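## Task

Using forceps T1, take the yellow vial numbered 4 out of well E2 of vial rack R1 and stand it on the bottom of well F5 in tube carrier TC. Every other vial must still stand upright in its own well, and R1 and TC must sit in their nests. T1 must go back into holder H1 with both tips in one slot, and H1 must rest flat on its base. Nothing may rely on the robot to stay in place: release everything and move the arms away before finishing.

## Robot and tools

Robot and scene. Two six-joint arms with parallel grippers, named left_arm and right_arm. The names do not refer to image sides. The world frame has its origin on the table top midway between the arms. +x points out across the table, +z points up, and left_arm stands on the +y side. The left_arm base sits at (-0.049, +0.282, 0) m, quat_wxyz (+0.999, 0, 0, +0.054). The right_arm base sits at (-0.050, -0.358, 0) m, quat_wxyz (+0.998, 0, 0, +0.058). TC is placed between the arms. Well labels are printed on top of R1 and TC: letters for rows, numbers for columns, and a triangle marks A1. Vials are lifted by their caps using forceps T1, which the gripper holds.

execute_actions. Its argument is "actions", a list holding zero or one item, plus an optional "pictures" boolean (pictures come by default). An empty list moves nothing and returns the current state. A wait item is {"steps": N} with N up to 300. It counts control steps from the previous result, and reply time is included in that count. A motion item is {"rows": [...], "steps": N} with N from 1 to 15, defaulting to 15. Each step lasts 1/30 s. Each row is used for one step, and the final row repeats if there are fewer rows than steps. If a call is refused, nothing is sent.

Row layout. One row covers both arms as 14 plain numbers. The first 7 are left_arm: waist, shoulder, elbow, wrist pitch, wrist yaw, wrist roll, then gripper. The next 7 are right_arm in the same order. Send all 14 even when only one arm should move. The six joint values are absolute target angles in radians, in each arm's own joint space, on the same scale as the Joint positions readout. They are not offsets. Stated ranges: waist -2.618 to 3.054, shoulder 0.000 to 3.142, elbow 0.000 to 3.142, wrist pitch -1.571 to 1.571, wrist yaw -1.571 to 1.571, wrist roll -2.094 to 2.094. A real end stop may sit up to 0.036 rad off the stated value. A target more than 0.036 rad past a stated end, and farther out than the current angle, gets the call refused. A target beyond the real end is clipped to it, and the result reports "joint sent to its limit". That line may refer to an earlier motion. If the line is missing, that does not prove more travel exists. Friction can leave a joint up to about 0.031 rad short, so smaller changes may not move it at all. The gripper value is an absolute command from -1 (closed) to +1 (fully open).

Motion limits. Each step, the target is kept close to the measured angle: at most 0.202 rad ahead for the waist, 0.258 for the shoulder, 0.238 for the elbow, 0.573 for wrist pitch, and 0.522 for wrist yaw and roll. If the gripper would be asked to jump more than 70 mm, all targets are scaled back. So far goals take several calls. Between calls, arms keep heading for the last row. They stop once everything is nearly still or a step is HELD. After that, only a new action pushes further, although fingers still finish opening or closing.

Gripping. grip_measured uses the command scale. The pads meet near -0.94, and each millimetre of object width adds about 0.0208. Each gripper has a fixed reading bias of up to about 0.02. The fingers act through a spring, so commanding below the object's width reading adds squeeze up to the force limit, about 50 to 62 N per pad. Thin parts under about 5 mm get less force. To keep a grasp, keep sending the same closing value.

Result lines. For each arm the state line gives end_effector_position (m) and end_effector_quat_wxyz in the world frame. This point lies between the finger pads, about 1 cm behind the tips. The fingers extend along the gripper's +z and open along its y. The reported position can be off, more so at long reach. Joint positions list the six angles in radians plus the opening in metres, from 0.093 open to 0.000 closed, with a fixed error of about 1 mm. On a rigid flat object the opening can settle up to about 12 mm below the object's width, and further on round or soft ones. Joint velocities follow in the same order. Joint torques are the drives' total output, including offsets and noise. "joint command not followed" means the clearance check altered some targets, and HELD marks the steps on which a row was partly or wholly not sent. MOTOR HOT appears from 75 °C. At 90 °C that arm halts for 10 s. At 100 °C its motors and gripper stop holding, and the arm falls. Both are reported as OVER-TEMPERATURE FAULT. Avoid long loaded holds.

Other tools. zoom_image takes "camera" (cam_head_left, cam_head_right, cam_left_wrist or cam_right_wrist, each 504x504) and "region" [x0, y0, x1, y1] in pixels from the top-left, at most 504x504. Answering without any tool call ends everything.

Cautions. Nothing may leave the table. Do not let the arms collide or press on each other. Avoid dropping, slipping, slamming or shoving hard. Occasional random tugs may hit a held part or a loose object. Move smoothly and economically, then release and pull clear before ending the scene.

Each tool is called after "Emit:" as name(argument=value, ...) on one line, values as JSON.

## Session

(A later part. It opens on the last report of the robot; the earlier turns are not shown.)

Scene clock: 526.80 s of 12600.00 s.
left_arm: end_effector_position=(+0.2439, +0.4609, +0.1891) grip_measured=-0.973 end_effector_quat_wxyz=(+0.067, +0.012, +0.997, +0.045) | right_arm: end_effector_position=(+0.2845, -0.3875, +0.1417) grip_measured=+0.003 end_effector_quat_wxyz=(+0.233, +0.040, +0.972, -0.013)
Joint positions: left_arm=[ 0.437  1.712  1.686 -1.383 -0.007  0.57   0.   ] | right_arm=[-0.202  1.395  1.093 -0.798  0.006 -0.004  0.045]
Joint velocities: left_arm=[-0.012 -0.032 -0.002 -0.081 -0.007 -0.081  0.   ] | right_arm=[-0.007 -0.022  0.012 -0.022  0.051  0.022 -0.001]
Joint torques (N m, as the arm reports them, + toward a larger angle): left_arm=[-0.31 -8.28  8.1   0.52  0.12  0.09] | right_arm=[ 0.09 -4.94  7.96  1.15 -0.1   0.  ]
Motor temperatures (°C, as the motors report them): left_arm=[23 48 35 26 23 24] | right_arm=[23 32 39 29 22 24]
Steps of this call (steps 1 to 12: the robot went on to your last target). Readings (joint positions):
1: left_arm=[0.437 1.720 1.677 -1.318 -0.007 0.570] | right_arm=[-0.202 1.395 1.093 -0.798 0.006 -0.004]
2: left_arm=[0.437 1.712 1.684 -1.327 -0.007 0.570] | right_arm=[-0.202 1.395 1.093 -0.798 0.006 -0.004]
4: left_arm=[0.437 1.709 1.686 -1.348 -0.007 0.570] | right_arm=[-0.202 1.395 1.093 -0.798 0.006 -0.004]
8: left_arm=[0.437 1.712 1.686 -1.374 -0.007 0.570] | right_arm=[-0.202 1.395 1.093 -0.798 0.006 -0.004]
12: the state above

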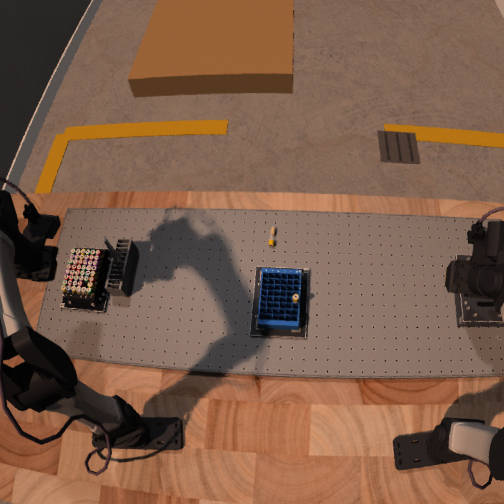

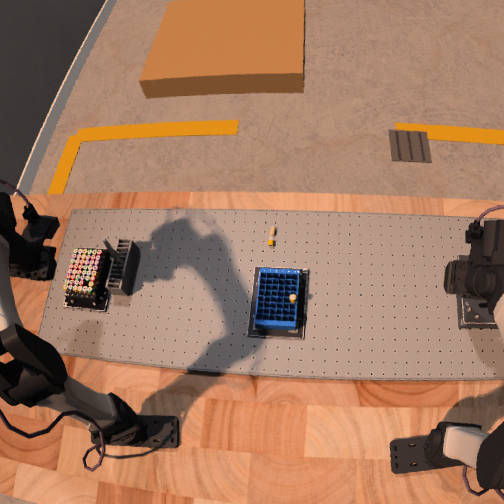

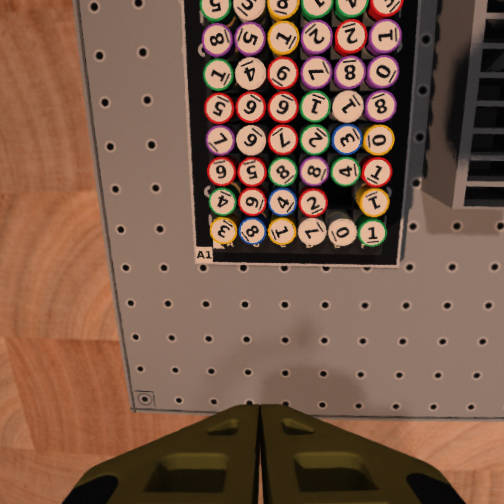

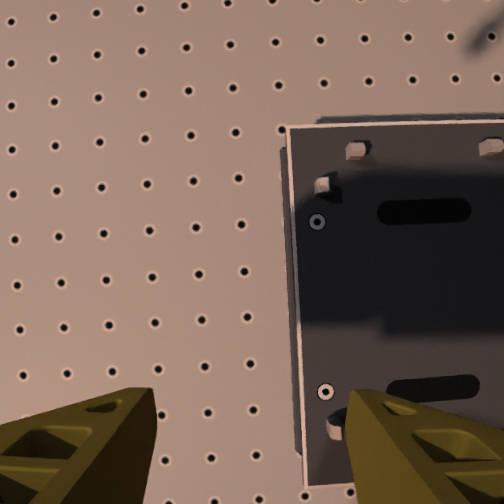

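Good. Swing waist first (staying high, past the forceps), then extend.

Emit:
execute_actions(actions=[{"rows":[[0.38,1.72,1.69,-1.40,0,0.5,-0.3,-0.2,1.4,1.1,-0.8,0,0,0],[0.32,1.72,1.69,-1.40,0,0.43,-0.3,-0.2,1.4,1.1,-0.8,0,0,0],[0.26,1.72,1.69,-1.40,0,0.36,-0.3,-0.2,1.4,1.1,-0.8,0,0,0],[0.20,1.72,1.69,-1.40,0,0.29,-0.3,-0.2,1.4,1.1,-0.8,0,0,0],[0.14,1.72,1.69,-1.40,0,0.22,-0.3,-0.2,1.4,1.1,-0.8,0,0,0],[0.08,1.72,1.69,-1.40,0,0.15,-0.3,-0.2,1.4,1.1,-0.8,0,0,0],[0.02,1.72,1.69,-1.40,0,0.08,-0.3,-0.2,1.4,1.1,-0.8,0,0,0],[-0.04,1.72,1.69,-1.40,0,0.01,-0.3,-0.2,1.4,1.1,-0.8,0,0,0],[-0.10,1.72,1.69,-1.40,0,-0.06,-0.3,-0.2,1.4,1.1,-0.8,0,0,0],[-0.16,1.74,1.71,-1.39,0,-0.13,-0.3,-0.2,1.4,1.1,-0.8,0,0,0],[-0.22,1.78,1.74,-1.37,0,-0.20,-0.3,-0.2,1.4,1.1,-0.8,0,0,0],[-0.28,1.82,1.77,-1.35,0,-0.27,-0.3,-0.2,1.4,1.1,-0.8,0,0,0],[-0.34,1.86,1.80,-1.33,0,-0.34,-0.3,-0.2,1.4,1.1,-0.8,0,0,0],[-0.40,1.90,1.83,-1.31,0,-0.41,-0.3,-0.2,1.4,1.1,-0.8,0,0,0],[-0.46,1.94,1.86,-1.29,0,-0.48,-0.3,-0.2,1.4,1.1,-0.8,0,0,0]],"steps":15}], pictures=false)

Emit:
execute_actions(actions=[{"rows":[[-0.52,1.98,1.89,-1.27,0,-0.55,-0.3,-0.2,1.4,1.1,-0.8,0,0,0],[-0.58,2.02,1.92,-1.25,0,-0.57,-0.3,-0.2,1.4,1.1,-0.8,0,0,0],[-0.64,2.06,1.95,-1.23,0,-0.57,-0.3,-0.2,1.4,1.1,-0.8,0,0,0],[-0.678,2.10,1.98,-1.20,0,-0.57,-0.3,-0.2,1.4,1.1,-0.8,0,0,0],[-0.678,2.14,2.01,-1.17,0,-0.57,-0.3,-0.2,1.4,1.1,-0.8,0,0,0],[-0.678,2.18,2.04,-1.15,0,-0.57,-0.3,-0.2,1.4,1.1,-0.8,0,0,0],[-0.678,2.22,2.07,-1.12,0,-0.57,-0.3,-0.2,1.4,1.1,-0.8,0,0,0],[-0.678,2.25,2.10,-1.10,0,-0.57,-0.3,-0.2,1.4,1.1,-0.8,0,0,0],[-0.678,2.277,2.12,-1.09,0,-0.57,-0.3,-0.2,1.4,1.1,-0.8,0,0,0]],"steps":15}], pictures=false)

Emit:
execute_actions(actions=[{"steps":15}])

Scene clock: 538.73 s of 12600.00 s.
left_arm: end_effector_position=(+0.3201, +0.1944, +0.1759) grip_measured=-0.301 end_effector_quat_wxyz=(+0.080, +0.027, +0.996, -0.014) | right_arm: end_effector_position=(+0.2845, -0.3875, +0.1417) grip_measured=+0.003 end_effector_quat_wxyz=(+0.233, +0.040, +0.972, -0.013)
Joint positions: left_arm=[-0.345  1.847  1.797 -1.358 -0.005 -0.182  0.031] | right_arm=[-0.202  1.395  1.093 -0.798  0.006 -0.004  0.045]
Joint velocities: left_arm=[-1.502  1.101  0.789  0.549 -0.022 -1.751 -0.001] | right_arm=[ 0.002 -0.007 -0.012  0.022  0.007  0.037 -0.   ]
Joint torques (N m, as the arm reports them, + toward a larger angle): left_arm=[-1.13 -9.29  8.12  0.55  0.03 -0.03] | right_arm=[ 0.02 -5.1   7.91  1.2  -0.06 -0.01]
Motor temperatures (°C, as the motors report them): left_arm=[23 46 35 26 23 24] | right_arm=[23 32 40 29 22 24]
Steps of this call (steps 1 to 30: the robot went on to your last target; steps 31 to 90: nothing new was sent; then 8.43 s passed at rest; steps 91 to 105: all 15 steps of this action). Readings (joint positions):
91: left_arm=[0.431 1.712 1.686 -1.388 -0.008 0.560] | right_arm=[-0.202 1.395 1.093 -0.798 0.006 -0.004]
92: left_arm=[0.413 1.712 1.686 -1.388 -0.012 0.538] | right_arm=[-0.202 1.395 1.093 -0.798 0.006 -0.004]
94: left_arm=[0.328 1.712 1.686 -1.388 -0.017 0.466] | right_arm=[-0.202 1.395 1.093 -0.798 0.006 -0.004]
98: left_arm=[0.067 1.716 1.686 -1.388 -0.011 0.259] | right_arm=[-0.202 1.395 1.093 -0.798 0.006 -0.004]
105: the state above

Scene clock: 539.23 s of 12600.00 s.
left_arm: end_effector_position=(+0.3733, +0.0052, +0.0799) grip_measured=-0.301 end_effector_quat_wxyz=(+0.097, +0.017, +0.993, -0.065) | right_arm: end_effector_position=(+0.2845, -0.3875, +0.1417) grip_measured=+0.003 end_effector_quat_wxyz=(+0.233, +0.040, +0.972, -0.013)
Joint positions: left_arm=[-0.687  2.303  2.086 -1.121  0.007 -0.545  0.031] | right_arm=[-0.202  1.395  1.093 -0.798  0.006 -0.004  0.045]
Joint velocities: left_arm=[ 0.085 -0.017  0.007  0.051 -0.037 -0.081 -0.   ] | right_arm=[ 0.002 -0.012  0.007 -0.007 -0.007  0.037  0.001]
Joint torques (N m, as the arm reports them, + toward a larger angle): left_arm=[ -0.26 -17.31  11.     0.99  -0.08  -0.03] | right_arm=[ 0.04 -4.89  7.76  1.2  -0.05 -0.02]
Motor temperatures (°C, as the motors report them): left_arm=[23 46 35 26 23 24] | right_arm=[23 32 40 29 22 24]
Steps of this call (steps 1 to 15: all 15 steps of this action). Readings (joint positions):
1: left_arm=[-0.397 1.886 1.823 -1.342 -0.005 -0.241] | right_arm=[-0.202 1.395 1.093 -0.798 0.006 -0.004]
2: left_arm=[-0.448 1.924 1.848 -1.326 -0.005 -0.293] | right_arm=[-0.202 1.395 1.093 -0.798 0.006 -0.004]
4: left_arm=[-0.547 2.002 1.896 -1.294 -0.005 -0.369] | right_arm=[-0.202 1.395 1.093 -0.798 0.006 -0.004]
8: left_arm=[-0.686 2.182 2.031 -1.206 0.004 -0.480] | right_arm=[-0.202 1.395 1.093 -0.798 0.006 -0.004]
15: the state above

Scene clock: 539.73 s of 12600.00 s.
left_arm: end_effector_position=(+0.3802, +0.0033, +0.0887) grip_measured=-0.301 end_effector_quat_wxyz=(+0.112, +0.007, +0.991, -0.075) | right_arm: end_effector_position=(+0.2845, -0.3875, +0.1417) grip_measured=+0.003 end_effector_quat_wxyz=(+0.233, +0.040, +0.972, -0.013)
Joint positions: left_arm=[-0.683  2.295  2.099 -1.105  0.006 -0.562  0.031] | right_arm=[-0.202  1.395  1.093 -0.798  0.006 -0.004  0.045]
Joint velocities: left_arm=[-0.012  0.007 -0.007 -0.007  0.022 -0.007  0.   ] | right_arm=[-0.007  0.007 -0.007  0.037 -0.051 -0.037  0.   ]
Joint torques (N m, as the arm reports them, + toward a larger angle): left_arm=[ -0.12 -16.64  10.09   1.    -0.04  -0.08] | right_arm=[ 0.05 -4.9   8.1   1.24 -0.12  0.02]
Motor temperatures (°C, as the motors report them): left_arm=[23 46 35 26 23 24] | right_arm=[23 32 40 29 22 24]
Steps of this call (steps 1 to 15: the robot went on to your last target). Readings (joint positions):
1: left_arm=[-0.685 2.302 2.089 -1.120 0.006 -0.549] | right_arm=[-0.202 1.395 1.093 -0.798 0.006 -0.004]
2: left_arm=[-0.684 2.301 2.092 -1.117 0.006 -0.552] | right_arm=[-0.202 1.395 1.093 -0.798 0.006 -0.004]
4: left_arm=[-0.683 2.299 2.097 -1.111 0.006 -0.556] | right_arm=[-0.202 1.395 1.093 -0.798 0.006 -0.004]
8: left_arm=[-0.683 2.295 2.099 -1.106 0.006 -0.560] | right_arm=[-0.202 1.395 1.093 -0.798 0.006 -0.004]
15: the state above

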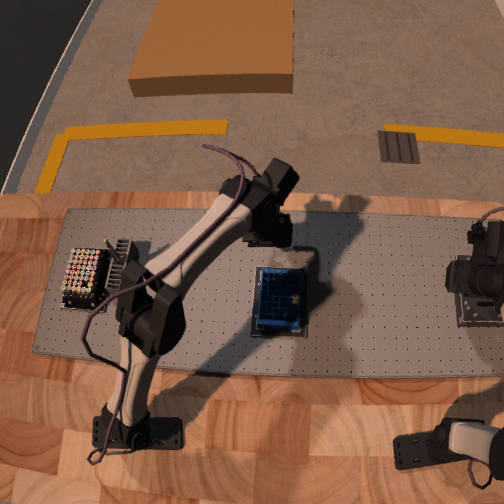

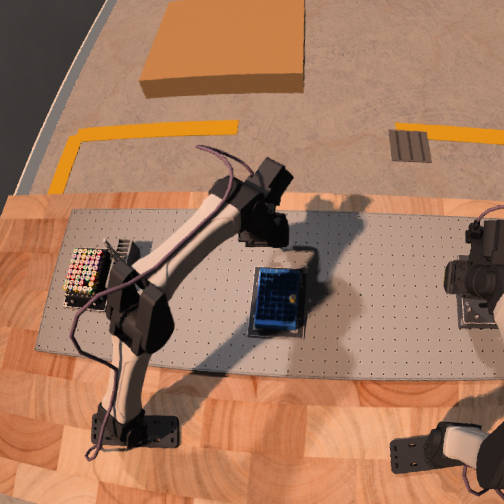

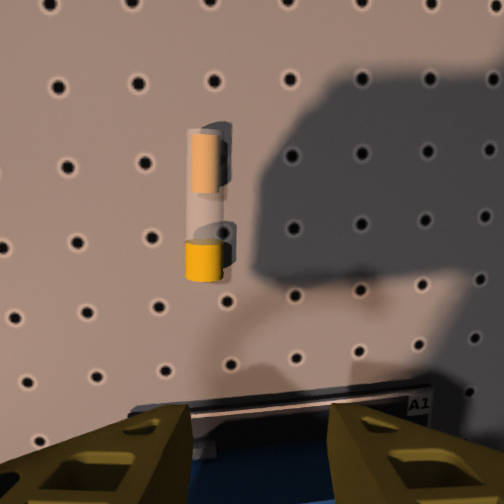

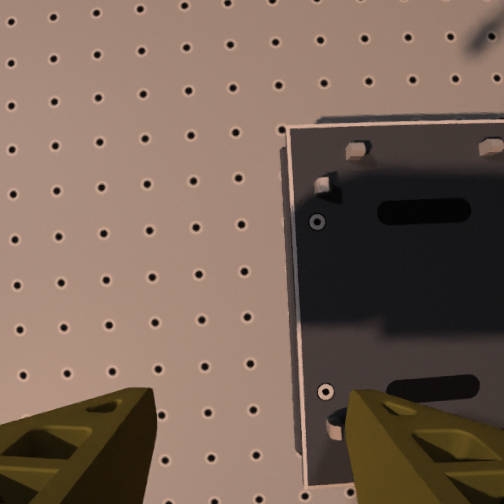

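Emit:
execute_actions(actions=[{"rows":[[-0.67,2.30,2.13,-1.09,0,-0.55,-0.3,-0.2,1.4,1.1,-0.8,0,0,0],[-0.66,2.32,2.14,-1.085,0,-0.54,-0.3,-0.2,1.4,1.1,-0.8,0,0,0],[-0.65,2.34,2.15,-1.08,0,-0.53,-0.3,-0.2,1.4,1.1,-0.8,0,0,0],[-0.645,2.36,2.16,-1.075,0,-0.53,-0.3,-0.2,1.4,1.1,-0.8,0,0,0],[-0.645,2.38,2.17,-1.07,0,-0.53,-0.3,-0.2,1.4,1.1,-0.8,0,0,0],[-0.645,2.40,2.18,-1.065,0,-0.53,-0.3,-0.2,1.4,1.1,-0.8,0,0,0],[-0.645,2.41,2.195,-1.065,0,-0.53,-0.3,-0.2,1.4,1.1,-0.8,0,0,0]],"steps":15}])

Emit:
execute_actions(actions=[{"steps":12}])

Scene clock: 544.60 s of 12600.00 s.
left_arm: end_effector_position=(+0.4051, +0.0101, +0.0494) grip_measured=-0.301 end_effector_quat_wxyz=(+0.103, +0.001, +0.993, -0.064) | right_arm: end_effector_position=(+0.2845, -0.3875, +0.1417) grip_measured=+0.003 end_effector_quat_wxyz=(+0.233, +0.040, +0.972, -0.013)
Joint positions: left_arm=[-0.648  2.423  2.172 -1.078  0.004 -0.538  0.031] | right_arm=[-0.202  1.395  1.093 -0.798  0.006 -0.004  0.045]
Joint velocities: left_arm=[ 0.002  0.017 -0.002 -0.022 -0.007 -0.022  0.   ] | right_arm=[-0.017 -0.017 -0.027 -0.007  0.007 -0.022 -0.   ]
Joint torques (N m, as the arm reports them, + toward a larger angle): left_arm=[ -0.34 -17.01  10.     0.91  -0.07   0.09] | right_arm=[-0.13 -4.77  8.04  1.22 -0.08  0.02]
Motor temperatures (°C, as the motors report them): left_arm=[23 49 35 26 23 24] | right_arm=[23 32 40 29 22 24]
Steps of this call (steps 1 to 15: the robot went on to your last target; steps 16 to 90: nothing new was sent; then 1.37 s passed at rest; steps 91 to 105: all 15 steps of this action). Readings (joint positions):
91: left_arm=[-0.683 2.295 2.099 -1.105 0.006 -0.562] | right_arm=[-0.202 1.395 1.093 -0.798 0.006 -0.004]
92: left_arm=[-0.682 2.298 2.103 -1.106 0.006 -0.560] | right_arm=[-0.202 1.395 1.093 -0.798 0.006 -0.004]
94: left_arm=[-0.675 2.315 2.126 -1.103 0.006 -0.551] | right_arm=[-0.202 1.395 1.093 -0.798 0.006 -0.004]
98: left_arm=[-0.653 2.378 2.170 -1.083 0.005 -0.543] | right_arm=[-0.202 1.395 1.093 -0.798 0.006 -0.004]
105: the state above

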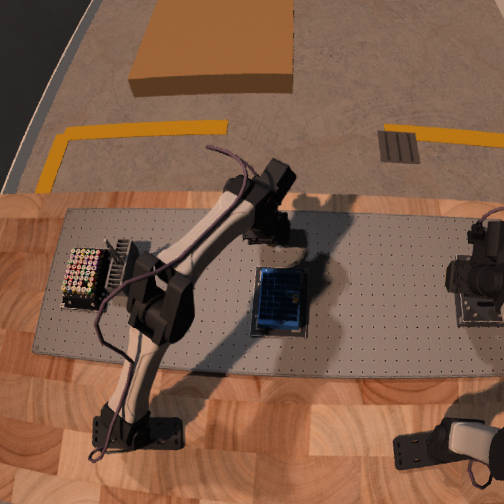

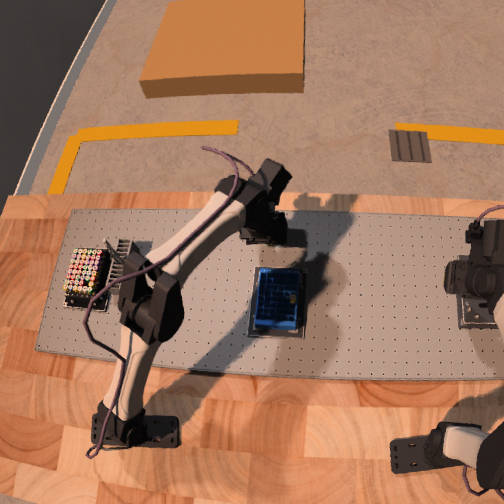

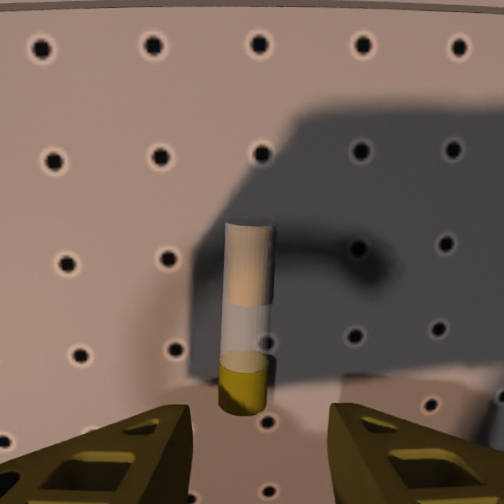

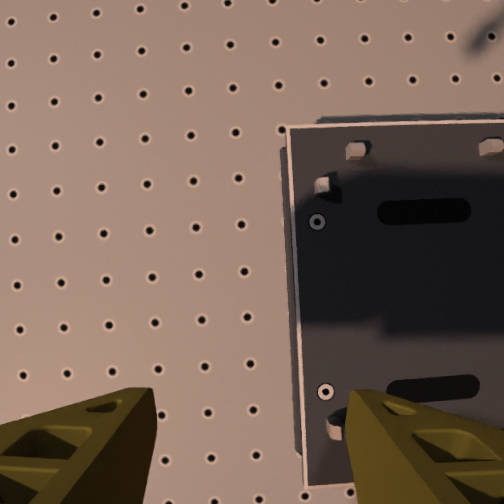

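Scene clock: 545.00 s of 12600.00 s.
left_arm: end_effector_position=(+0.4054, +0.0099, +0.0495) grip_measured=-0.301 end_effector_quat_wxyz=(+0.103, +0.001, +0.993, -0.064) | right_arm: end_effector_position=(+0.2845, -0.3875, +0.1417) grip_measured=+0.003 end_effector_quat_wxyz=(+0.233, +0.040, +0.972, -0.013)
Joint positions: left_arm=[-0.648  2.423  2.172 -1.077  0.004 -0.537  0.031] | right_arm=[-0.202  1.395  1.093 -0.798  0.006 -0.004  0.045]
Joint velocities: left_arm=[ 0.007 -0.017 -0.002 -0.007 -0.007 -0.037  0.   ] | right_arm=[ 0.002 -0.012 -0.017 -0.022 -0.007  0.007  0.   ]
Joint torques (N m, as the arm reports them, + toward a larger angle): left_arm=[ -0.3  -17.14  10.02   0.89  -0.02   0.07] | right_arm=[-0.04 -4.98  7.97  1.2  -0.08  0.01]
Motor temperatures (°C, as the motors report them): left_arm=[23 49 35 26 23 24] | right_arm=[23 32 40 29 22 24]
Steps of this call (steps 1 to 12: the robot went on to your last target). Readings (joint positions):
1: left_arm=[-0.648 2.423 2.172 -1.078 0.004 -0.538] | right_arm=[-0.202 1.395 1.093 -0.798 0.006 -0.004]
2: left_arm=[-0.648 2.423 2.172 -1.077 0.004 -0.538] | right_arm=[-0.202 1.395 1.093 -0.798 0.006 -0.004]
4: left_arm=[-0.648 2.423 2.172 -1.077 0.004 -0.537] | right_arm=[-0.202 1.395 1.093 -0.798 0.006 -0.004]
8: left_arm=[-0.648 2.423 2.172 -1.077 0.004 -0.537] | right_arm=[-0.202 1.395 1.093 -0.798 0.006 -0.004]
12: the state above

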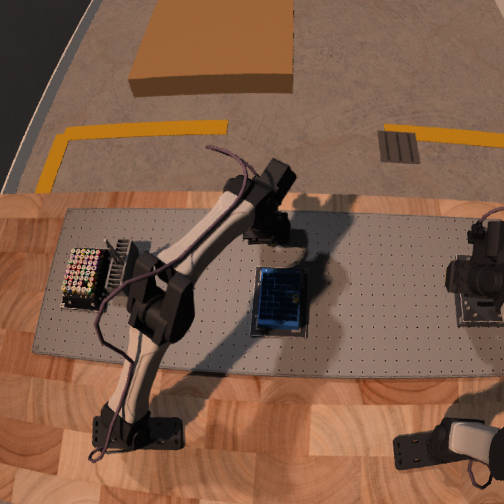

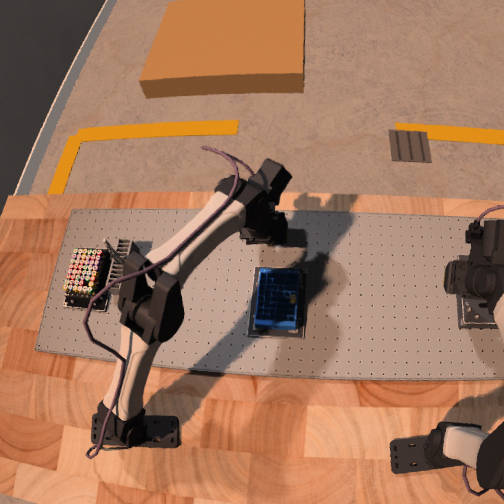

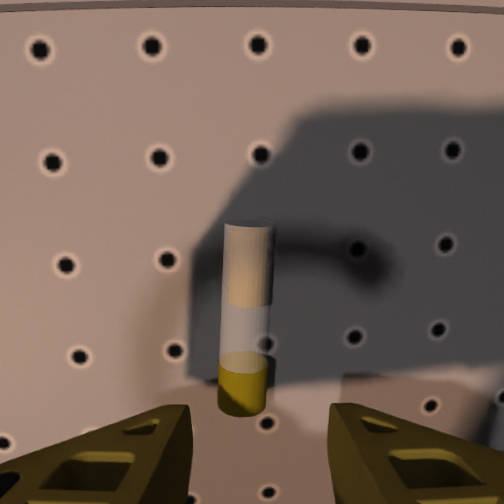

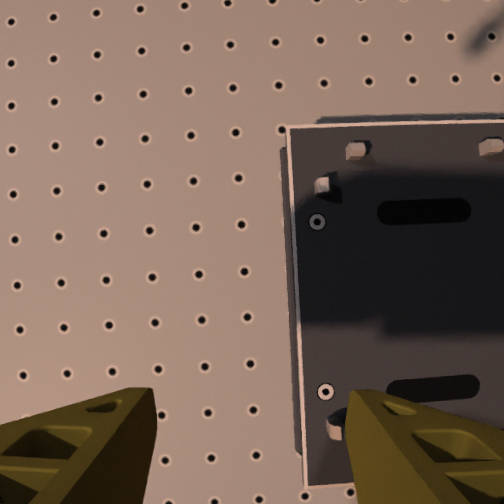

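Emit:
execute_actions(actions=[{"rows":[[-0.645,2.42,2.195,-1.075,0,-0.53,-0.3,-0.2,1.4,1.1,-0.8,0,0,0],[-0.645,2.43,2.195,-1.085,0,-0.53,-0.3,-0.2,1.4,1.1,-0.8,0,0,0],[-0.645,2.44,2.195,-1.095,0,-0.53,-0.3,-0.2,1.4,1.1,-0.8,0,0,0],[-0.645,2.452,2.195,-1.10,0,-0.53,-0.3,-0.2,1.4,1.1,-0.8,0,0,0]],"steps":15}])

Scene clock: 549.73 s of 12600.00 s.
left_arm: end_effector_position=(+0.4011, +0.0125, +0.0339) grip_measured=-0.301 end_effector_quat_wxyz=(+0.085, +0.001, +0.995, -0.053) | right_arm: end_effector_position=(+0.2845, -0.3875, +0.1417) grip_measured=+0.003 end_effector_quat_wxyz=(+0.233, +0.040, +0.972, -0.013)
Joint positions: left_arm=[-0.648  2.452  2.172 -1.089  0.004 -0.537  0.031] | right_arm=[-0.202  1.395  1.093 -0.798  0.006 -0.004  0.045]
Joint velocities: left_arm=[-0.002 -0.017  0.012 -0.051 -0.022  0.007  0.   ] | right_arm=[-0.012  0.017  0.002 -0.007  0.007 -0.066 -0.001]
Joint torques (N m, as the arm reports them, + toward a larger angle): left_arm=[ -0.4  -16.34  10.02   0.57  -0.07   0.11] | right_arm=[ 0.03 -4.88  7.97  1.18 -0.08  0.04]
Motor temperatures (°C, as the motors report them): left_arm=[23 51 36 26 23 24] | right_arm=[23 32 40 29 22 24]
Steps of this call (steps 1 to 15: the robot went on to your last target; steps 16 to 90: nothing new was sent; then 1.23 s passed at rest; steps 91 to 105: all 15 steps of this action). Readings (joint positions):
91: left_arm=[-0.648 2.423 2.172 -1.077 0.004 -0.537] | right_arm=[-0.202 1.395 1.093 -0.798 0.006 -0.004]
92: left_arm=[-0.648 2.423 2.172 -1.077 0.004 -0.537] | right_arm=[-0.202 1.395 1.093 -0.798 0.006 -0.004]
94: left_arm=[-0.648 2.425 2.172 -1.078 0.004 -0.537] | right_arm=[-0.202 1.395 1.093 -0.798 0.006 -0.004]
98: left_arm=[-0.648 2.442 2.172 -1.083 0.004 -0.537] | right_arm=[-0.202 1.395 1.093 -0.798 0.006 -0.004]
105: the state above

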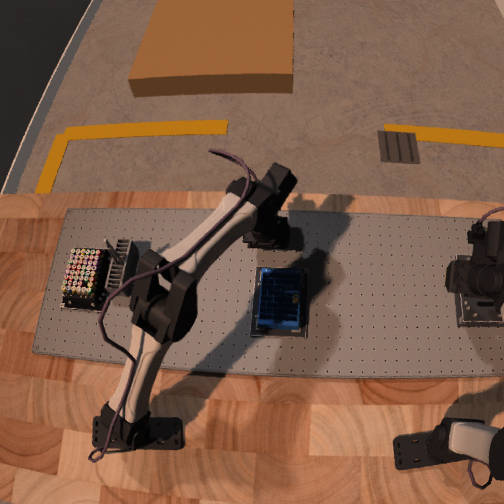

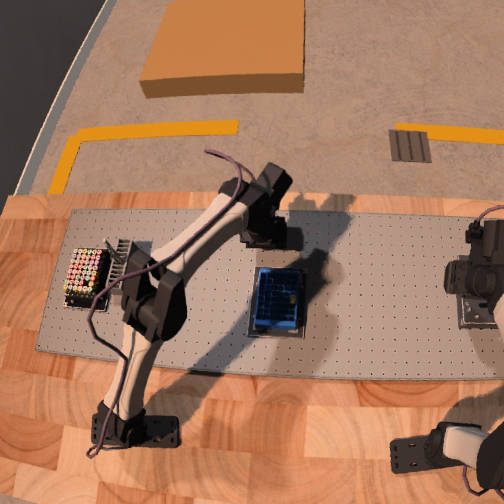

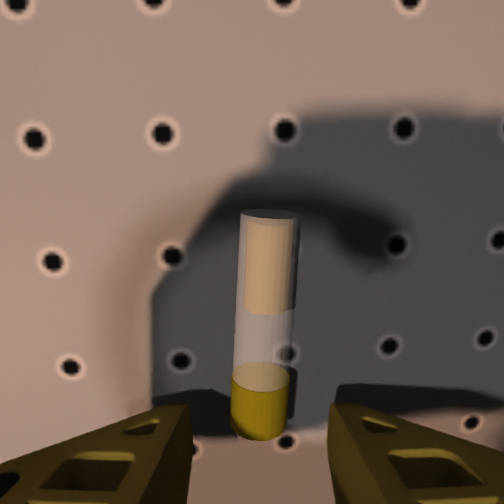

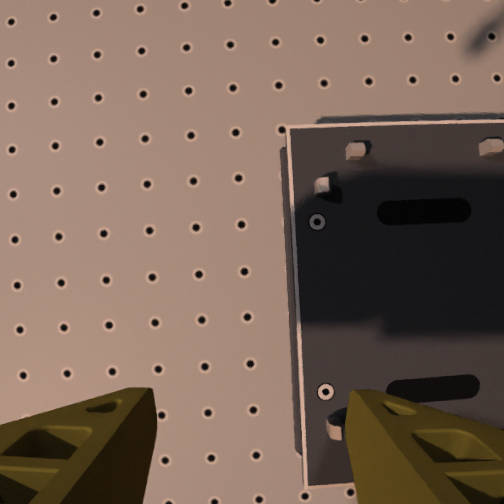

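Emit:
execute_actions(actions=[{"rows":[[-0.645,2.462,2.195,-1.075,0,-0.53,-0.3,-0.2,1.4,1.1,-0.8,0,0,0],[-0.645,2.472,2.195,-1.07,0,-0.53,-0.3,-0.2,1.4,1.1,-0.8,0,0,0]],"steps":15}])

Scene clock: 552.00 s of 12600.00 s.
left_arm: end_effector_position=(+0.4008, +0.0127, +0.0259) grip_measured=-0.301 end_effector_quat_wxyz=(+0.080, +0.001, +0.995, -0.050) | right_arm: end_effector_position=(+0.2845, -0.3875, +0.1417) grip_measured=+0.003 end_effector_quat_wxyz=(+0.233, +0.040, +0.972, -0.013)
Joint positions: left_arm=[-0.648  2.468  2.172 -1.084  0.004 -0.537  0.031] | right_arm=[-0.202  1.395  1.093 -0.798  0.006 -0.004  0.045]
Joint velocities: left_arm=[-0.002 -0.002 -0.017 -0.022 -0.007 -0.007  0.001] | right_arm=[-0.012 -0.007 -0.012 -0.022  0.022 -0.007  0.001]
Joint torques (N m, as the arm reports them, + toward a larger angle): left_arm=[ -0.32 -15.99   9.9    0.86  -0.05   0.11] | right_arm=[ 0.04 -4.95  7.9   1.18 -0.12  0.03]
Motor temperatures (°C, as the motors report them): left_arm=[23 52 36 26 23 24] | right_arm=[23 32 40 29 22 24]
Steps of this call (steps 1 to 15: the robot went on to your last target; steps 16 to 53: nothing new was sent; steps 54 to 68: all 15 steps of this action). Readings (joint positions):
54: left_arm=[-0.648 2.452 2.172 -1.089 0.004 -0.537] | right_arm=[-0.202 1.395 1.093 -0.798 0.006 -0.004]
55: left_arm=[-0.648 2.453 2.172 -1.089 0.004 -0.537] | right_arm=[-0.202 1.395 1.093 -0.798 0.006 -0.004]
57: left_arm=[-0.648 2.457 2.172 -1.086 0.004 -0.537] | right_arm=[-0.202 1.395 1.093 -0.798 0.006 -0.004]
61: left_arm=[-0.648 2.467 2.172 -1.086 0.004 -0.537] | right_arm=[-0.202 1.395 1.093 -0.798 0.006 -0.004]
68: the state above

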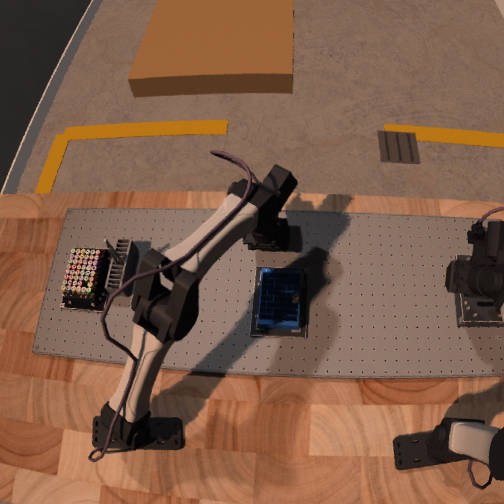

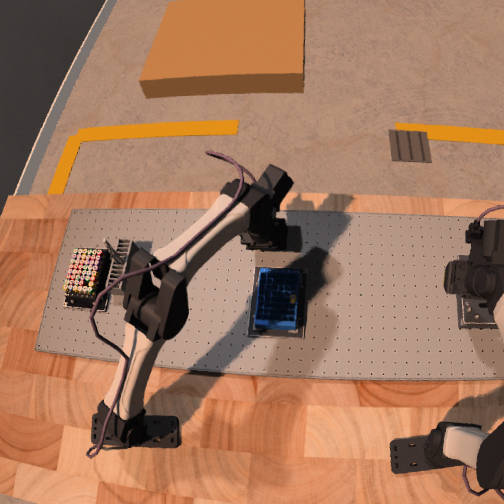

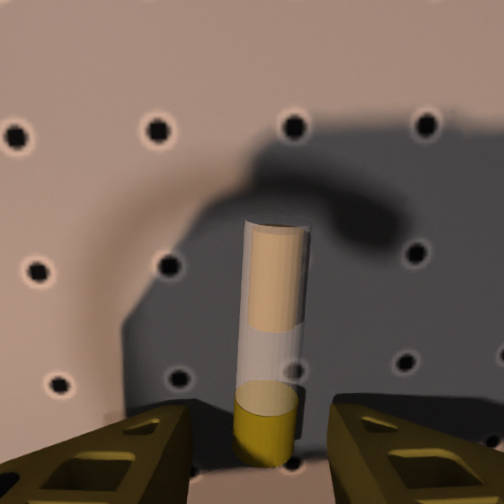

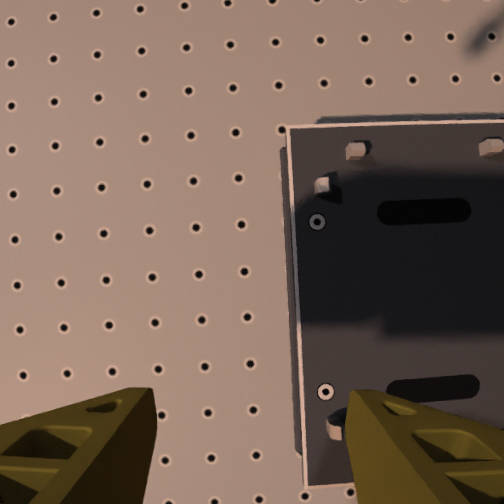

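A bit lower, then close.

Emit:
execute_actions(actions=[{"rows":[[-0.645,2.48,2.195,-1.07,0,-0.53,-0.3,-0.2,1.4,1.1,-0.8,0,0,0],[-0.645,2.48,2.195,-1.07,0,-0.53,-0.3,-0.2,1.4,1.1,-0.8,0,0,0],[-0.645,2.48,2.195,-1.07,0,-0.53,-0.3,-0.2,1.4,1.1,-0.8,0,0,0],[-0.645,2.48,2.195,-1.07,0,-0.53,-0.3,-0.2,1.4,1.1,-0.8,0,0,0],[-0.645,2.48,2.195,-1.07,0,-0.53,-0.3,-0.2,1.4,1.1,-0.8,0,0,0],[-0.645,2.48,2.195,-1.07,0,-0.53,-0.4,-0.2,1.4,1.1,-0.8,0,0,0],[-0.645,2.48,2.195,-1.07,0,-0.53,-0.5,-0.2,1.4,1.1,-0.8,0,0,0],[-0.645,2.48,2.195,-1.07,0,-0.53,-0.6,-0.2,1.4,1.1,-0.8,0,0,0],[-0.645,2.48,2.195,-1.07,0,-0.53,-0.7,-0.2,1.4,1.1,-0.8,0,0,0],[-0.645,2.48,2.195,-1.07,0,-0.53,-0.8,-0.2,1.4,1.1,-0.8,0,0,0]],"steps":15}])

Scene clock: 557.40 s of 12600.00 s.
left_arm: end_effector_position=(+0.4008, +0.0127, +0.0259) grip_measured=-0.788 end_effector_quat_wxyz=(+0.080, +0.001, +0.995, -0.050) | right_arm: end_effector_position=(+0.2845, -0.3875, +0.1417) grip_measured=+0.003 end_effector_quat_wxyz=(+0.233, +0.040, +0.972, -0.013)
Joint positions: left_arm=[-0.648  2.468  2.172 -1.084  0.004 -0.537  0.007] | right_arm=[-0.202  1.395  1.093 -0.798  0.006 -0.004  0.045]
Joint velocities: left_arm=[ 0.002  0.012  0.007  0.022 -0.007  0.037  0.   ] | right_arm=[-0.002 -0.032  0.017 -0.037  0.051 -0.022  0.   ]
Joint torques (N m, as the arm reports them, + toward a larger angle): left_arm=[ -0.34 -15.17   9.93   0.8   -0.04   0.1 ] | right_arm=[ 0.15 -4.71  8.11  1.21 -0.09 -0.01]
Motor temperatures (°C, as the motors report them): left_arm=[23 53 36 26 23 24] | right_arm=[23 32 40 29 22 24]
Steps of this call (steps 1 to 15: the robot went on to your last target; steps 16 to 90: nothing new was sent; then 1.90 s passed at rest; steps 91 to 105: all 15 steps of this action). Readings (joint positions):
91: left_arm=[-0.648 2.468 2.172 -1.084 0.004 -0.537] | right_arm=[-0.202 1.395 1.093 -0.798 0.006 -0.004]
92: left_arm=[-0.648 2.468 2.172 -1.084 0.004 -0.537] | right_arm=[-0.202 1.395 1.093 -0.798 0.006 -0.004]
94: left_arm=[-0.648 2.468 2.172 -1.084 0.004 -0.537] | right_arm=[-0.202 1.395 1.093 -0.798 0.006 -0.004]
98: left_arm=[-0.648 2.468 2.172 -1.084 0.004 -0.537] | right_arm=[-0.202 1.395 1.093 -0.798 0.006 -0.004]
105: the state above

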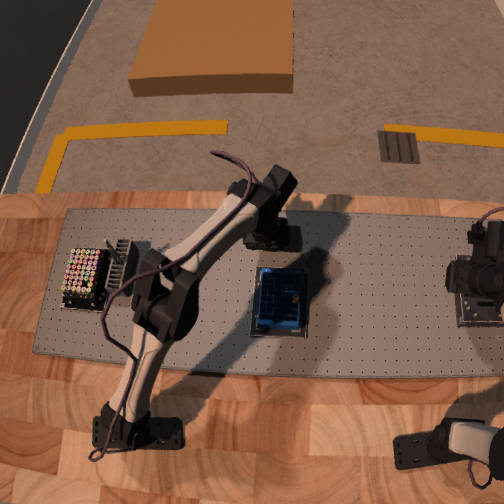

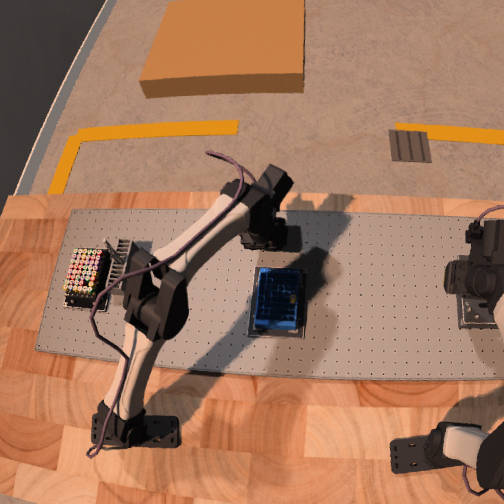

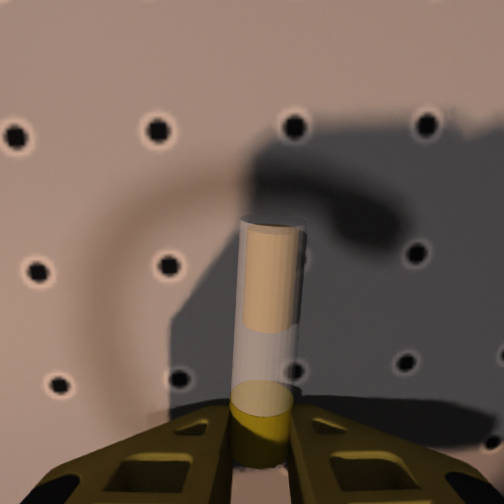

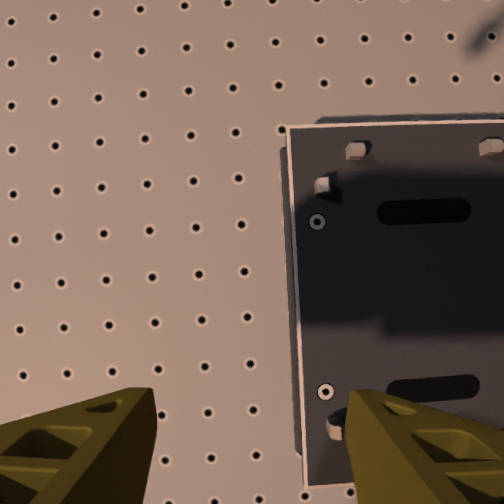

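Emit:
execute_actions(actions=[{"rows":[[-0.645,2.44,2.195,-1.07,0,-0.53,-0.82,-0.2,1.4,1.1,-0.8,0,0,0],[-0.645,2.41,2.195,-1.07,0,-0.53,-0.82,-0.2,1.4,1.1,-0.8,0,0,0],[-0.645,2.38,2.195,-1.07,0,-0.53,-0.82,-0.2,1.4,1.1,-0.8,0,0,0],[-0.645,2.35,2.195,-1.07,0,-0.6,-0.82,-0.2,1.4,1.1,-0.8,0,0,0],[-0.645,2.32,2.17,-1.07,0,-0.7,-0.82,-0.2,1.4,1.1,-0.8,0,0,0],[-0.63,2.28,2.13,-1.08,0,-0.8,-0.82,-0.2,1.4,1.1,-0.8,0,0,0],[-0.61,2.24,2.08,-1.09,0,-0.9,-0.82,-0.2,1.4,1.1,-0.8,0,0,0],[-0.59,2.20,2.02,-1.10,0,-1.0,-0.82,-0.2,1.4,1.1,-0.8,0,0,0],[-0.57,2.16,1.96,-1.10,0,-1.1,-0.82,-0.2,1.4,1.1,-0.8,0,0,0],[-0.55,2.12,1.90,-1.11,0,-1.2,-0.82,-0.2,1.4,1.1,-0.8,0,0,0],[-0.53,2.08,1.84,-1.11,0,-1.3,-0.82,-0.2,1.4,1.1,-0.8,0,0,0],[-0.51,2.04,1.78,-1.12,0,-1.4,-0.82,-0.2,1.4,1.1,-0.8,0,0,0],[-0.49,2.00,1.72,-1.12,0,-1.5,-0.82,-0.2,1.4,1.1,-0.8,0,0,0],[-0.47,1.96,1.66,-1.13,0,-1.6,-0.82,-0.2,1.4,1.1,-0.8,0,0,0],[-0.45,1.92,1.60,-1.13,0,-1.7,-0.82,-0.2,1.4,1.1,-0.8,0,0,0]],"steps":15}], pictures=false)

Emit:
execute_actions(actions=[{"rows":[[-0.43,1.88,1.54,-1.135,0,-1.8,-0.82,-0.2,1.4,1.1,-0.8,0,0,0],[-0.41,1.85,1.48,-1.14,0,-1.9,-0.82,-0.2,1.4,1.1,-0.8,0,0,0],[-0.40,1.82,1.42,-1.14,0,-2.0,-0.82,-0.2,1.4,1.1,-0.8,0,0,0],[-0.40,1.809,1.38,-1.14,0,-2.05,-0.82,-0.2,1.4,1.1,-0.8,0,0,0],[-0.40,1.809,1.38,-1.14,0,-2.05,-0.82,-0.2,1.4,1.1,-0.8,0,0,0],[-0.40,1.809,1.38,-1.14,0,-2.05,-0.82,-0.2,1.4,1.1,-0.8,0,0,0],[-0.40,1.809,1.38,-1.14,0,-2.05,-0.82,-0.2,1.4,1.1,-0.8,0,0,0],[-0.40,1.815,1.36,-1.11,0,-2.05,-0.82,-0.2,1.4,1.1,-0.8,0,0,0],[-0.40,1.822,1.34,-1.08,0,-2.05,-0.82,-0.2,1.4,1.1,-0.8,0,0,0],[-0.40,1.83,1.32,-1.05,0,-2.05,-0.82,-0.2,1.4,1.1,-0.8,0,0,0],[-0.40,1.838,1.30,-1.02,0,-2.05,-0.82,-0.2,1.4,1.1,-0.8,0,0,0],[-0.40,1.845,1.28,-0.99,0,-2.05,-0.82,-0.2,1.4,1.1,-0.8,0,0,0],[-0.40,1.85,1.26,-0.965,0,-2.05,-0.82,-0.2,1.4,1.1,-0.8,0,0,0],[-0.40,1.85,1.25,-0.955,0,-2.05,-0.82,-0.2,1.4,1.1,-0.8,0,0,0]],"steps":15}], pictures=false)

Emit:
execute_actions(actions=[{"steps":20}])

Scene clock: 578.27 s of 12600.00 s.
left_arm: end_effector_position=(+0.3544, +0.1219, +0.1203) grip_measured=-0.806 end_effector_quat_wxyz=(+0.080, -0.444, +0.888, -0.091) | right_arm: end_effector_position=(+0.2845, -0.3875, +0.1417) grip_measured=+0.003 end_effector_quat_wxyz=(+0.233, +0.040, +0.972, -0.013)
Joint positions: left_arm=[-0.486  1.973  1.729 -1.085  0.003 -1.305  0.007] | right_arm=[-0.202  1.395  1.093 -0.798  0.006 -0.004  0.045]
Joint velocities: left_arm=[ 0.711 -1.038 -1.79  -0.11  -0.022 -2.601 -0.001] | right_arm=[ 0.002 -0.002 -0.012 -0.081  0.051  0.037 -0.   ]
Joint torques (N m, as the arm reports them, + toward a larger angle): left_arm=[ -1.   -11.06   6.28   0.42  -0.04  -0.01] | right_arm=[ 0.04 -5.04  7.99  1.14 -0.12 -0.03]
Motor temperatures (°C, as the motors report them): left_arm=[23 57 37 26 23 24] | right_arm=[23 32 40 29 22 24]
Steps of this call (steps 1 to 15: the robot went on to your last target; steps 16 to 90: nothing new was sent; then 17.37 s passed at rest; steps 91 to 105: all 15 steps of this action). Readings (joint positions):
91: left_arm=[-0.648 2.468 2.172 -1.084 0.004 -0.537] | right_arm=[-0.202 1.395 1.093 -0.798 0.006 -0.004]
92: left_arm=[-0.648 2.466 2.172 -1.084 0.004 -0.537] | right_arm=[-0.202 1.395 1.093 -0.798 0.006 -0.004]
94: left_arm=[-0.648 2.448 2.172 -1.084 0.004 -0.545] | right_arm=[-0.202 1.395 1.093 -0.798 0.006 -0.004]
98: left_arm=[-0.639 2.312 2.103 -1.076 0.004 -0.725] | right_arm=[-0.202 1.395 1.093 -0.798 0.006 -0.004]
105: the state above

Scene clock: 578.77 s of 12600.00 s.
left_arm: end_effector_position=(+0.2623, +0.1908, +0.0471) grip_measured=-0.806 end_effector_quat_wxyz=(+0.003, +0.759, -0.651, -0.010) | right_arm: end_effector_position=(+0.2845, -0.3875, +0.1417) grip_measured=+0.003 end_effector_quat_wxyz=(+0.233, +0.040, +0.972, -0.013)
Joint positions: left_arm=[-0.396  1.836  1.278 -1.033 -0.003 -2.013  0.007] | right_arm=[-0.202  1.395  1.093 -0.798  0.006 -0.004  0.045]
Joint velocities: left_arm=[-0.012  0.134 -0.374  0.403  0.007 -0.212 -0.   ] | right_arm=[ 0.002  0.002 -0.007 -0.037  0.022 -0.066 -0.001]
Joint torques (N m, as the arm reports them, + toward a larger angle): left_arm=[-0.87 -9.53  6.53  0.43  0.02 -0.07] | right_arm=[ 0.09 -4.87  7.98  1.15 -0.07  0.04]
Motor temperatures (°C, as the motors report them): left_arm=[23 57 37 26 23 24] | right_arm=[23 32 40 29 22 24]
Steps of this call (steps 1 to 15: all 15 steps of this action). Readings (joint positions):
1: left_arm=[-0.462 1.937 1.666 -1.089 0.001 -1.399] | right_arm=[-0.202 1.395 1.093 -0.798 0.006 -0.004]
2: left_arm=[-0.440 1.905 1.603 -1.094 0.000 -1.494] | right_arm=[-0.202 1.395 1.093 -0.798 0.006 -0.004]
4: left_arm=[-0.407 1.851 1.481 -1.107 -0.002 -1.679] | right_arm=[-0.202 1.395 1.093 -0.798 0.006 -0.004]
8: left_arm=[-0.396 1.829 1.381 -1.146 -0.003 -1.896] | right_arm=[-0.202 1.395 1.093 -0.798 0.006 -0.004]
15: the state above

Scene clock: 579.43 s of 12600.00 s.
left_arm: end_effector_position=(+0.2699, +0.1886, +0.0384) grip_measured=-0.806 end_effector_quat_wxyz=(-0.003, +0.769, -0.639, +0.004) | right_arm: end_effector_position=(+0.2845, -0.3875, +0.1417) grip_measured=+0.003 end_effector_quat_wxyz=(+0.233, +0.040, +0.972, -0.013)
Joint positions: left_arm=[-0.396  1.85   1.26  -0.971 -0.003 -2.043  0.007] | right_arm=[-0.202  1.395  1.093 -0.798  0.006 -0.004  0.045]
Joint velocities: left_arm=[ 0.002 -0.012 -0.012  0.051  0.007  0.022 -0.   ] | right_arm=[ 0.002  0.002 -0.017 -0.037  0.007 -0.007 -0.   ]
Joint torques (N m, as the arm reports them, + toward a larger angle): left_arm=[-0.81 -9.98  6.17  0.39 -0.01 -0.07] | right_arm=[ 0.05 -4.74  7.91  1.18 -0.13 -0.01]
Motor temperatures (°C, as the motors report them): left_arm=[23 57 37 26 23 24] | right_arm=[23 32 40 29 22 24]
Steps of this call (steps 1 to 20: the robot went on to your last target). Readings (joint positions):
1: left_arm=[-0.396 1.841 1.269 -1.023 -0.003 -2.019] | right_arm=[-0.202 1.395 1.093 -0.798 0.006 -0.004]
2: left_arm=[-0.396 1.846 1.263 -1.014 -0.003 -2.024] | right_arm=[-0.202 1.395 1.093 -0.798 0.006 -0.004]
4: left_arm=[-0.396 1.850 1.260 -1.001 -0.003 -2.031] | right_arm=[-0.202 1.395 1.093 -0.798 0.006 -0.004]
8: left_arm=[-0.396 1.850 1.260 -0.982 -0.003 -2.038] | right_arm=[-0.202 1.395 1.093 -0.798 0.006 -0.004]
20: the state above

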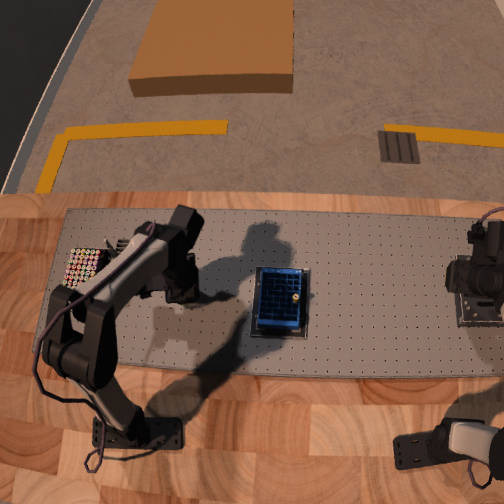

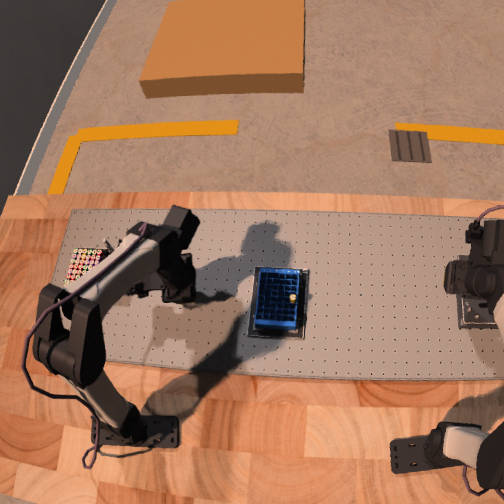

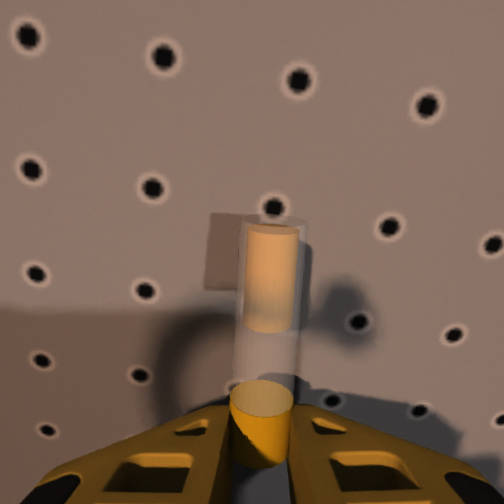

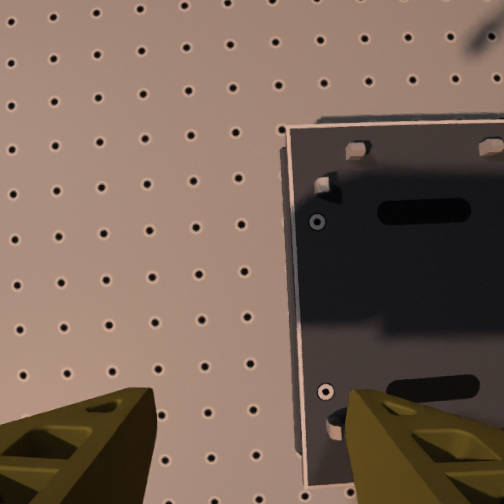

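Lower 6 mm, open slightly, rise, roll to +1.10.

Emit:
execute_actions(actions=[{"rows":[[-0.40,1.86,1.235,-0.945,0,-2.05,-0.82,-0.2,1.4,1.1,-0.8,0,0,0],[-0.40,1.862,1.228,-0.94,0,-2.05,-0.82,-0.2,1.4,1.1,-0.8,0,0,0],[-0.40,1.862,1.228,-0.94,0,-2.05,-0.82,-0.2,1.4,1.1,-0.8,0,0,0],[-0.40,1.862,1.228,-0.94,0,-2.05,-0.82,-0.2,1.4,1.1,-0.8,0,0,0],[-0.40,1.862,1.228,-0.94,0,-2.05,-0.82,-0.2,1.4,1.1,-0.8,0,0,0],[-0.40,1.862,1.228,-0.94,0,-2.05,-0.82,-0.2,1.4,1.1,-0.8,0,0,0],[-0.40,1.862,1.228,-0.94,0,-2.05,-0.82,-0.2,1.4,1.1,-0.8,0,0,0],[-0.40,1.862,1.228,-0.94,0,-2.05,-0.7,-0.2,1.4,1.1,-0.8,0,0,0],[-0.40,1.862,1.228,-0.94,0,-2.05,-0.62,-0.2,1.4,1.1,-0.8,0,0,0]],"steps":15}])

Scene clock: 583.07 s of 12600.00 s.
left_arm: end_effector_position=(+0.2679, +0.1892, +0.0343) grip_measured=-0.621 end_effector_quat_wxyz=(-0.003, +0.769, -0.639, +0.003) | right_arm: end_effector_position=(+0.2845, -0.3875, +0.1417) grip_measured=+0.003 end_effector_quat_wxyz=(+0.233, +0.040, +0.972, -0.013)
Joint positions: left_arm=[-0.396  1.85   1.242 -0.956 -0.003 -2.043  0.015] | right_arm=[-0.202  1.395  1.093 -0.798  0.006 -0.004  0.045]
Joint velocities: left_arm=[ 0.002  0.027 -0.002 -0.022  0.022 -0.007 -0.   ] | right_arm=[ 0.012 -0.002 -0.002  0.007  0.007  0.007  0.001]
Joint torques (N m, as the arm reports them, + toward a larger angle): left_arm=[-0.77 -8.93  5.72  0.43  0.02 -0.07] | right_arm=[ 0.16 -4.82  8.11  1.15 -0.11  0.04]
Motor temperatures (°C, as the motors report them): left_arm=[23 56 37 26 23 24] | right_arm=[23 32 40 29 22 24]
Steps of this call (steps 1 to 15: the robot went on to your last target; steps 16 to 90: nothing new was sent; then 0.13 s passed at rest; steps 91 to 105: all 15 steps of this action). Readings (joint positions):
91: left_arm=[-0.396 1.850 1.258 -0.968 -0.003 -2.043] | right_arm=[-0.202 1.395 1.093 -0.798 0.006 -0.004]
92: left_arm=[-0.396 1.850 1.255 -0.965 -0.003 -2.043] | right_arm=[-0.202 1.395 1.093 -0.798 0.006 -0.004]
94: left_arm=[-0.396 1.850 1.247 -0.960 -0.003 -2.043] | right_arm=[-0.202 1.395 1.093 -0.798 0.006 -0.004]
98: left_arm=[-0.396 1.850 1.242 -0.960 -0.003 -2.043] | right_arm=[-0.202 1.395 1.093 -0.798 0.006 -0.004]
105: the state above

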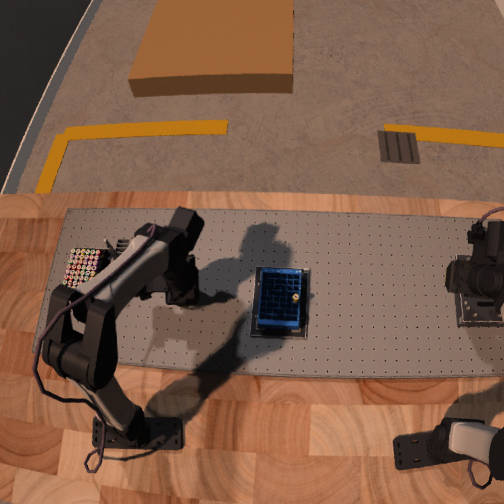

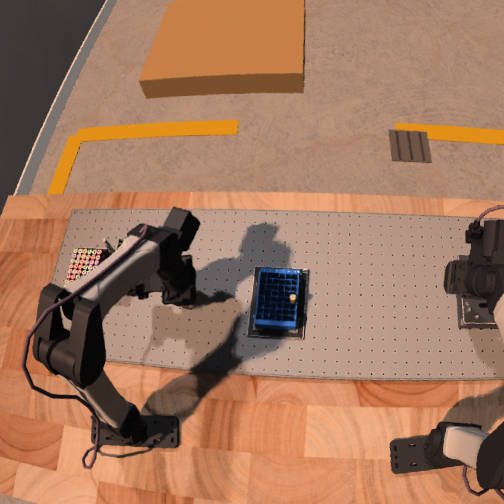

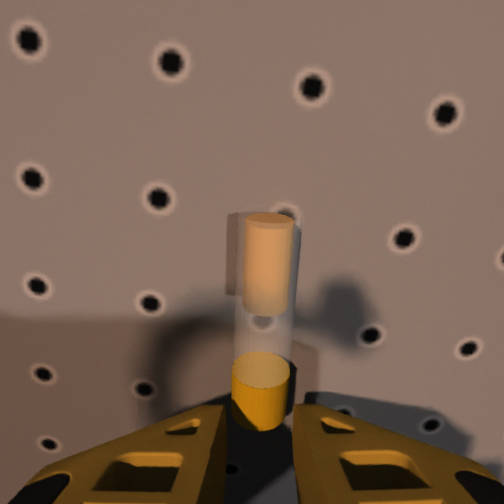

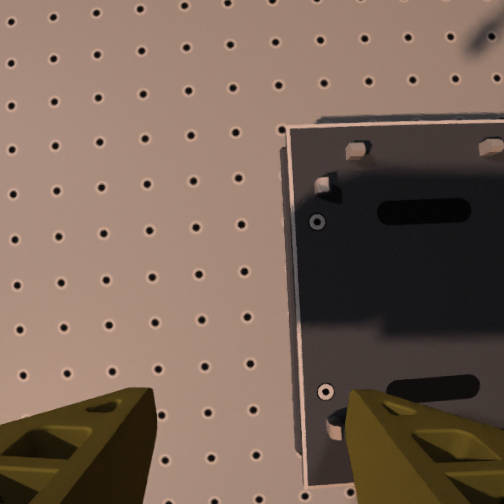

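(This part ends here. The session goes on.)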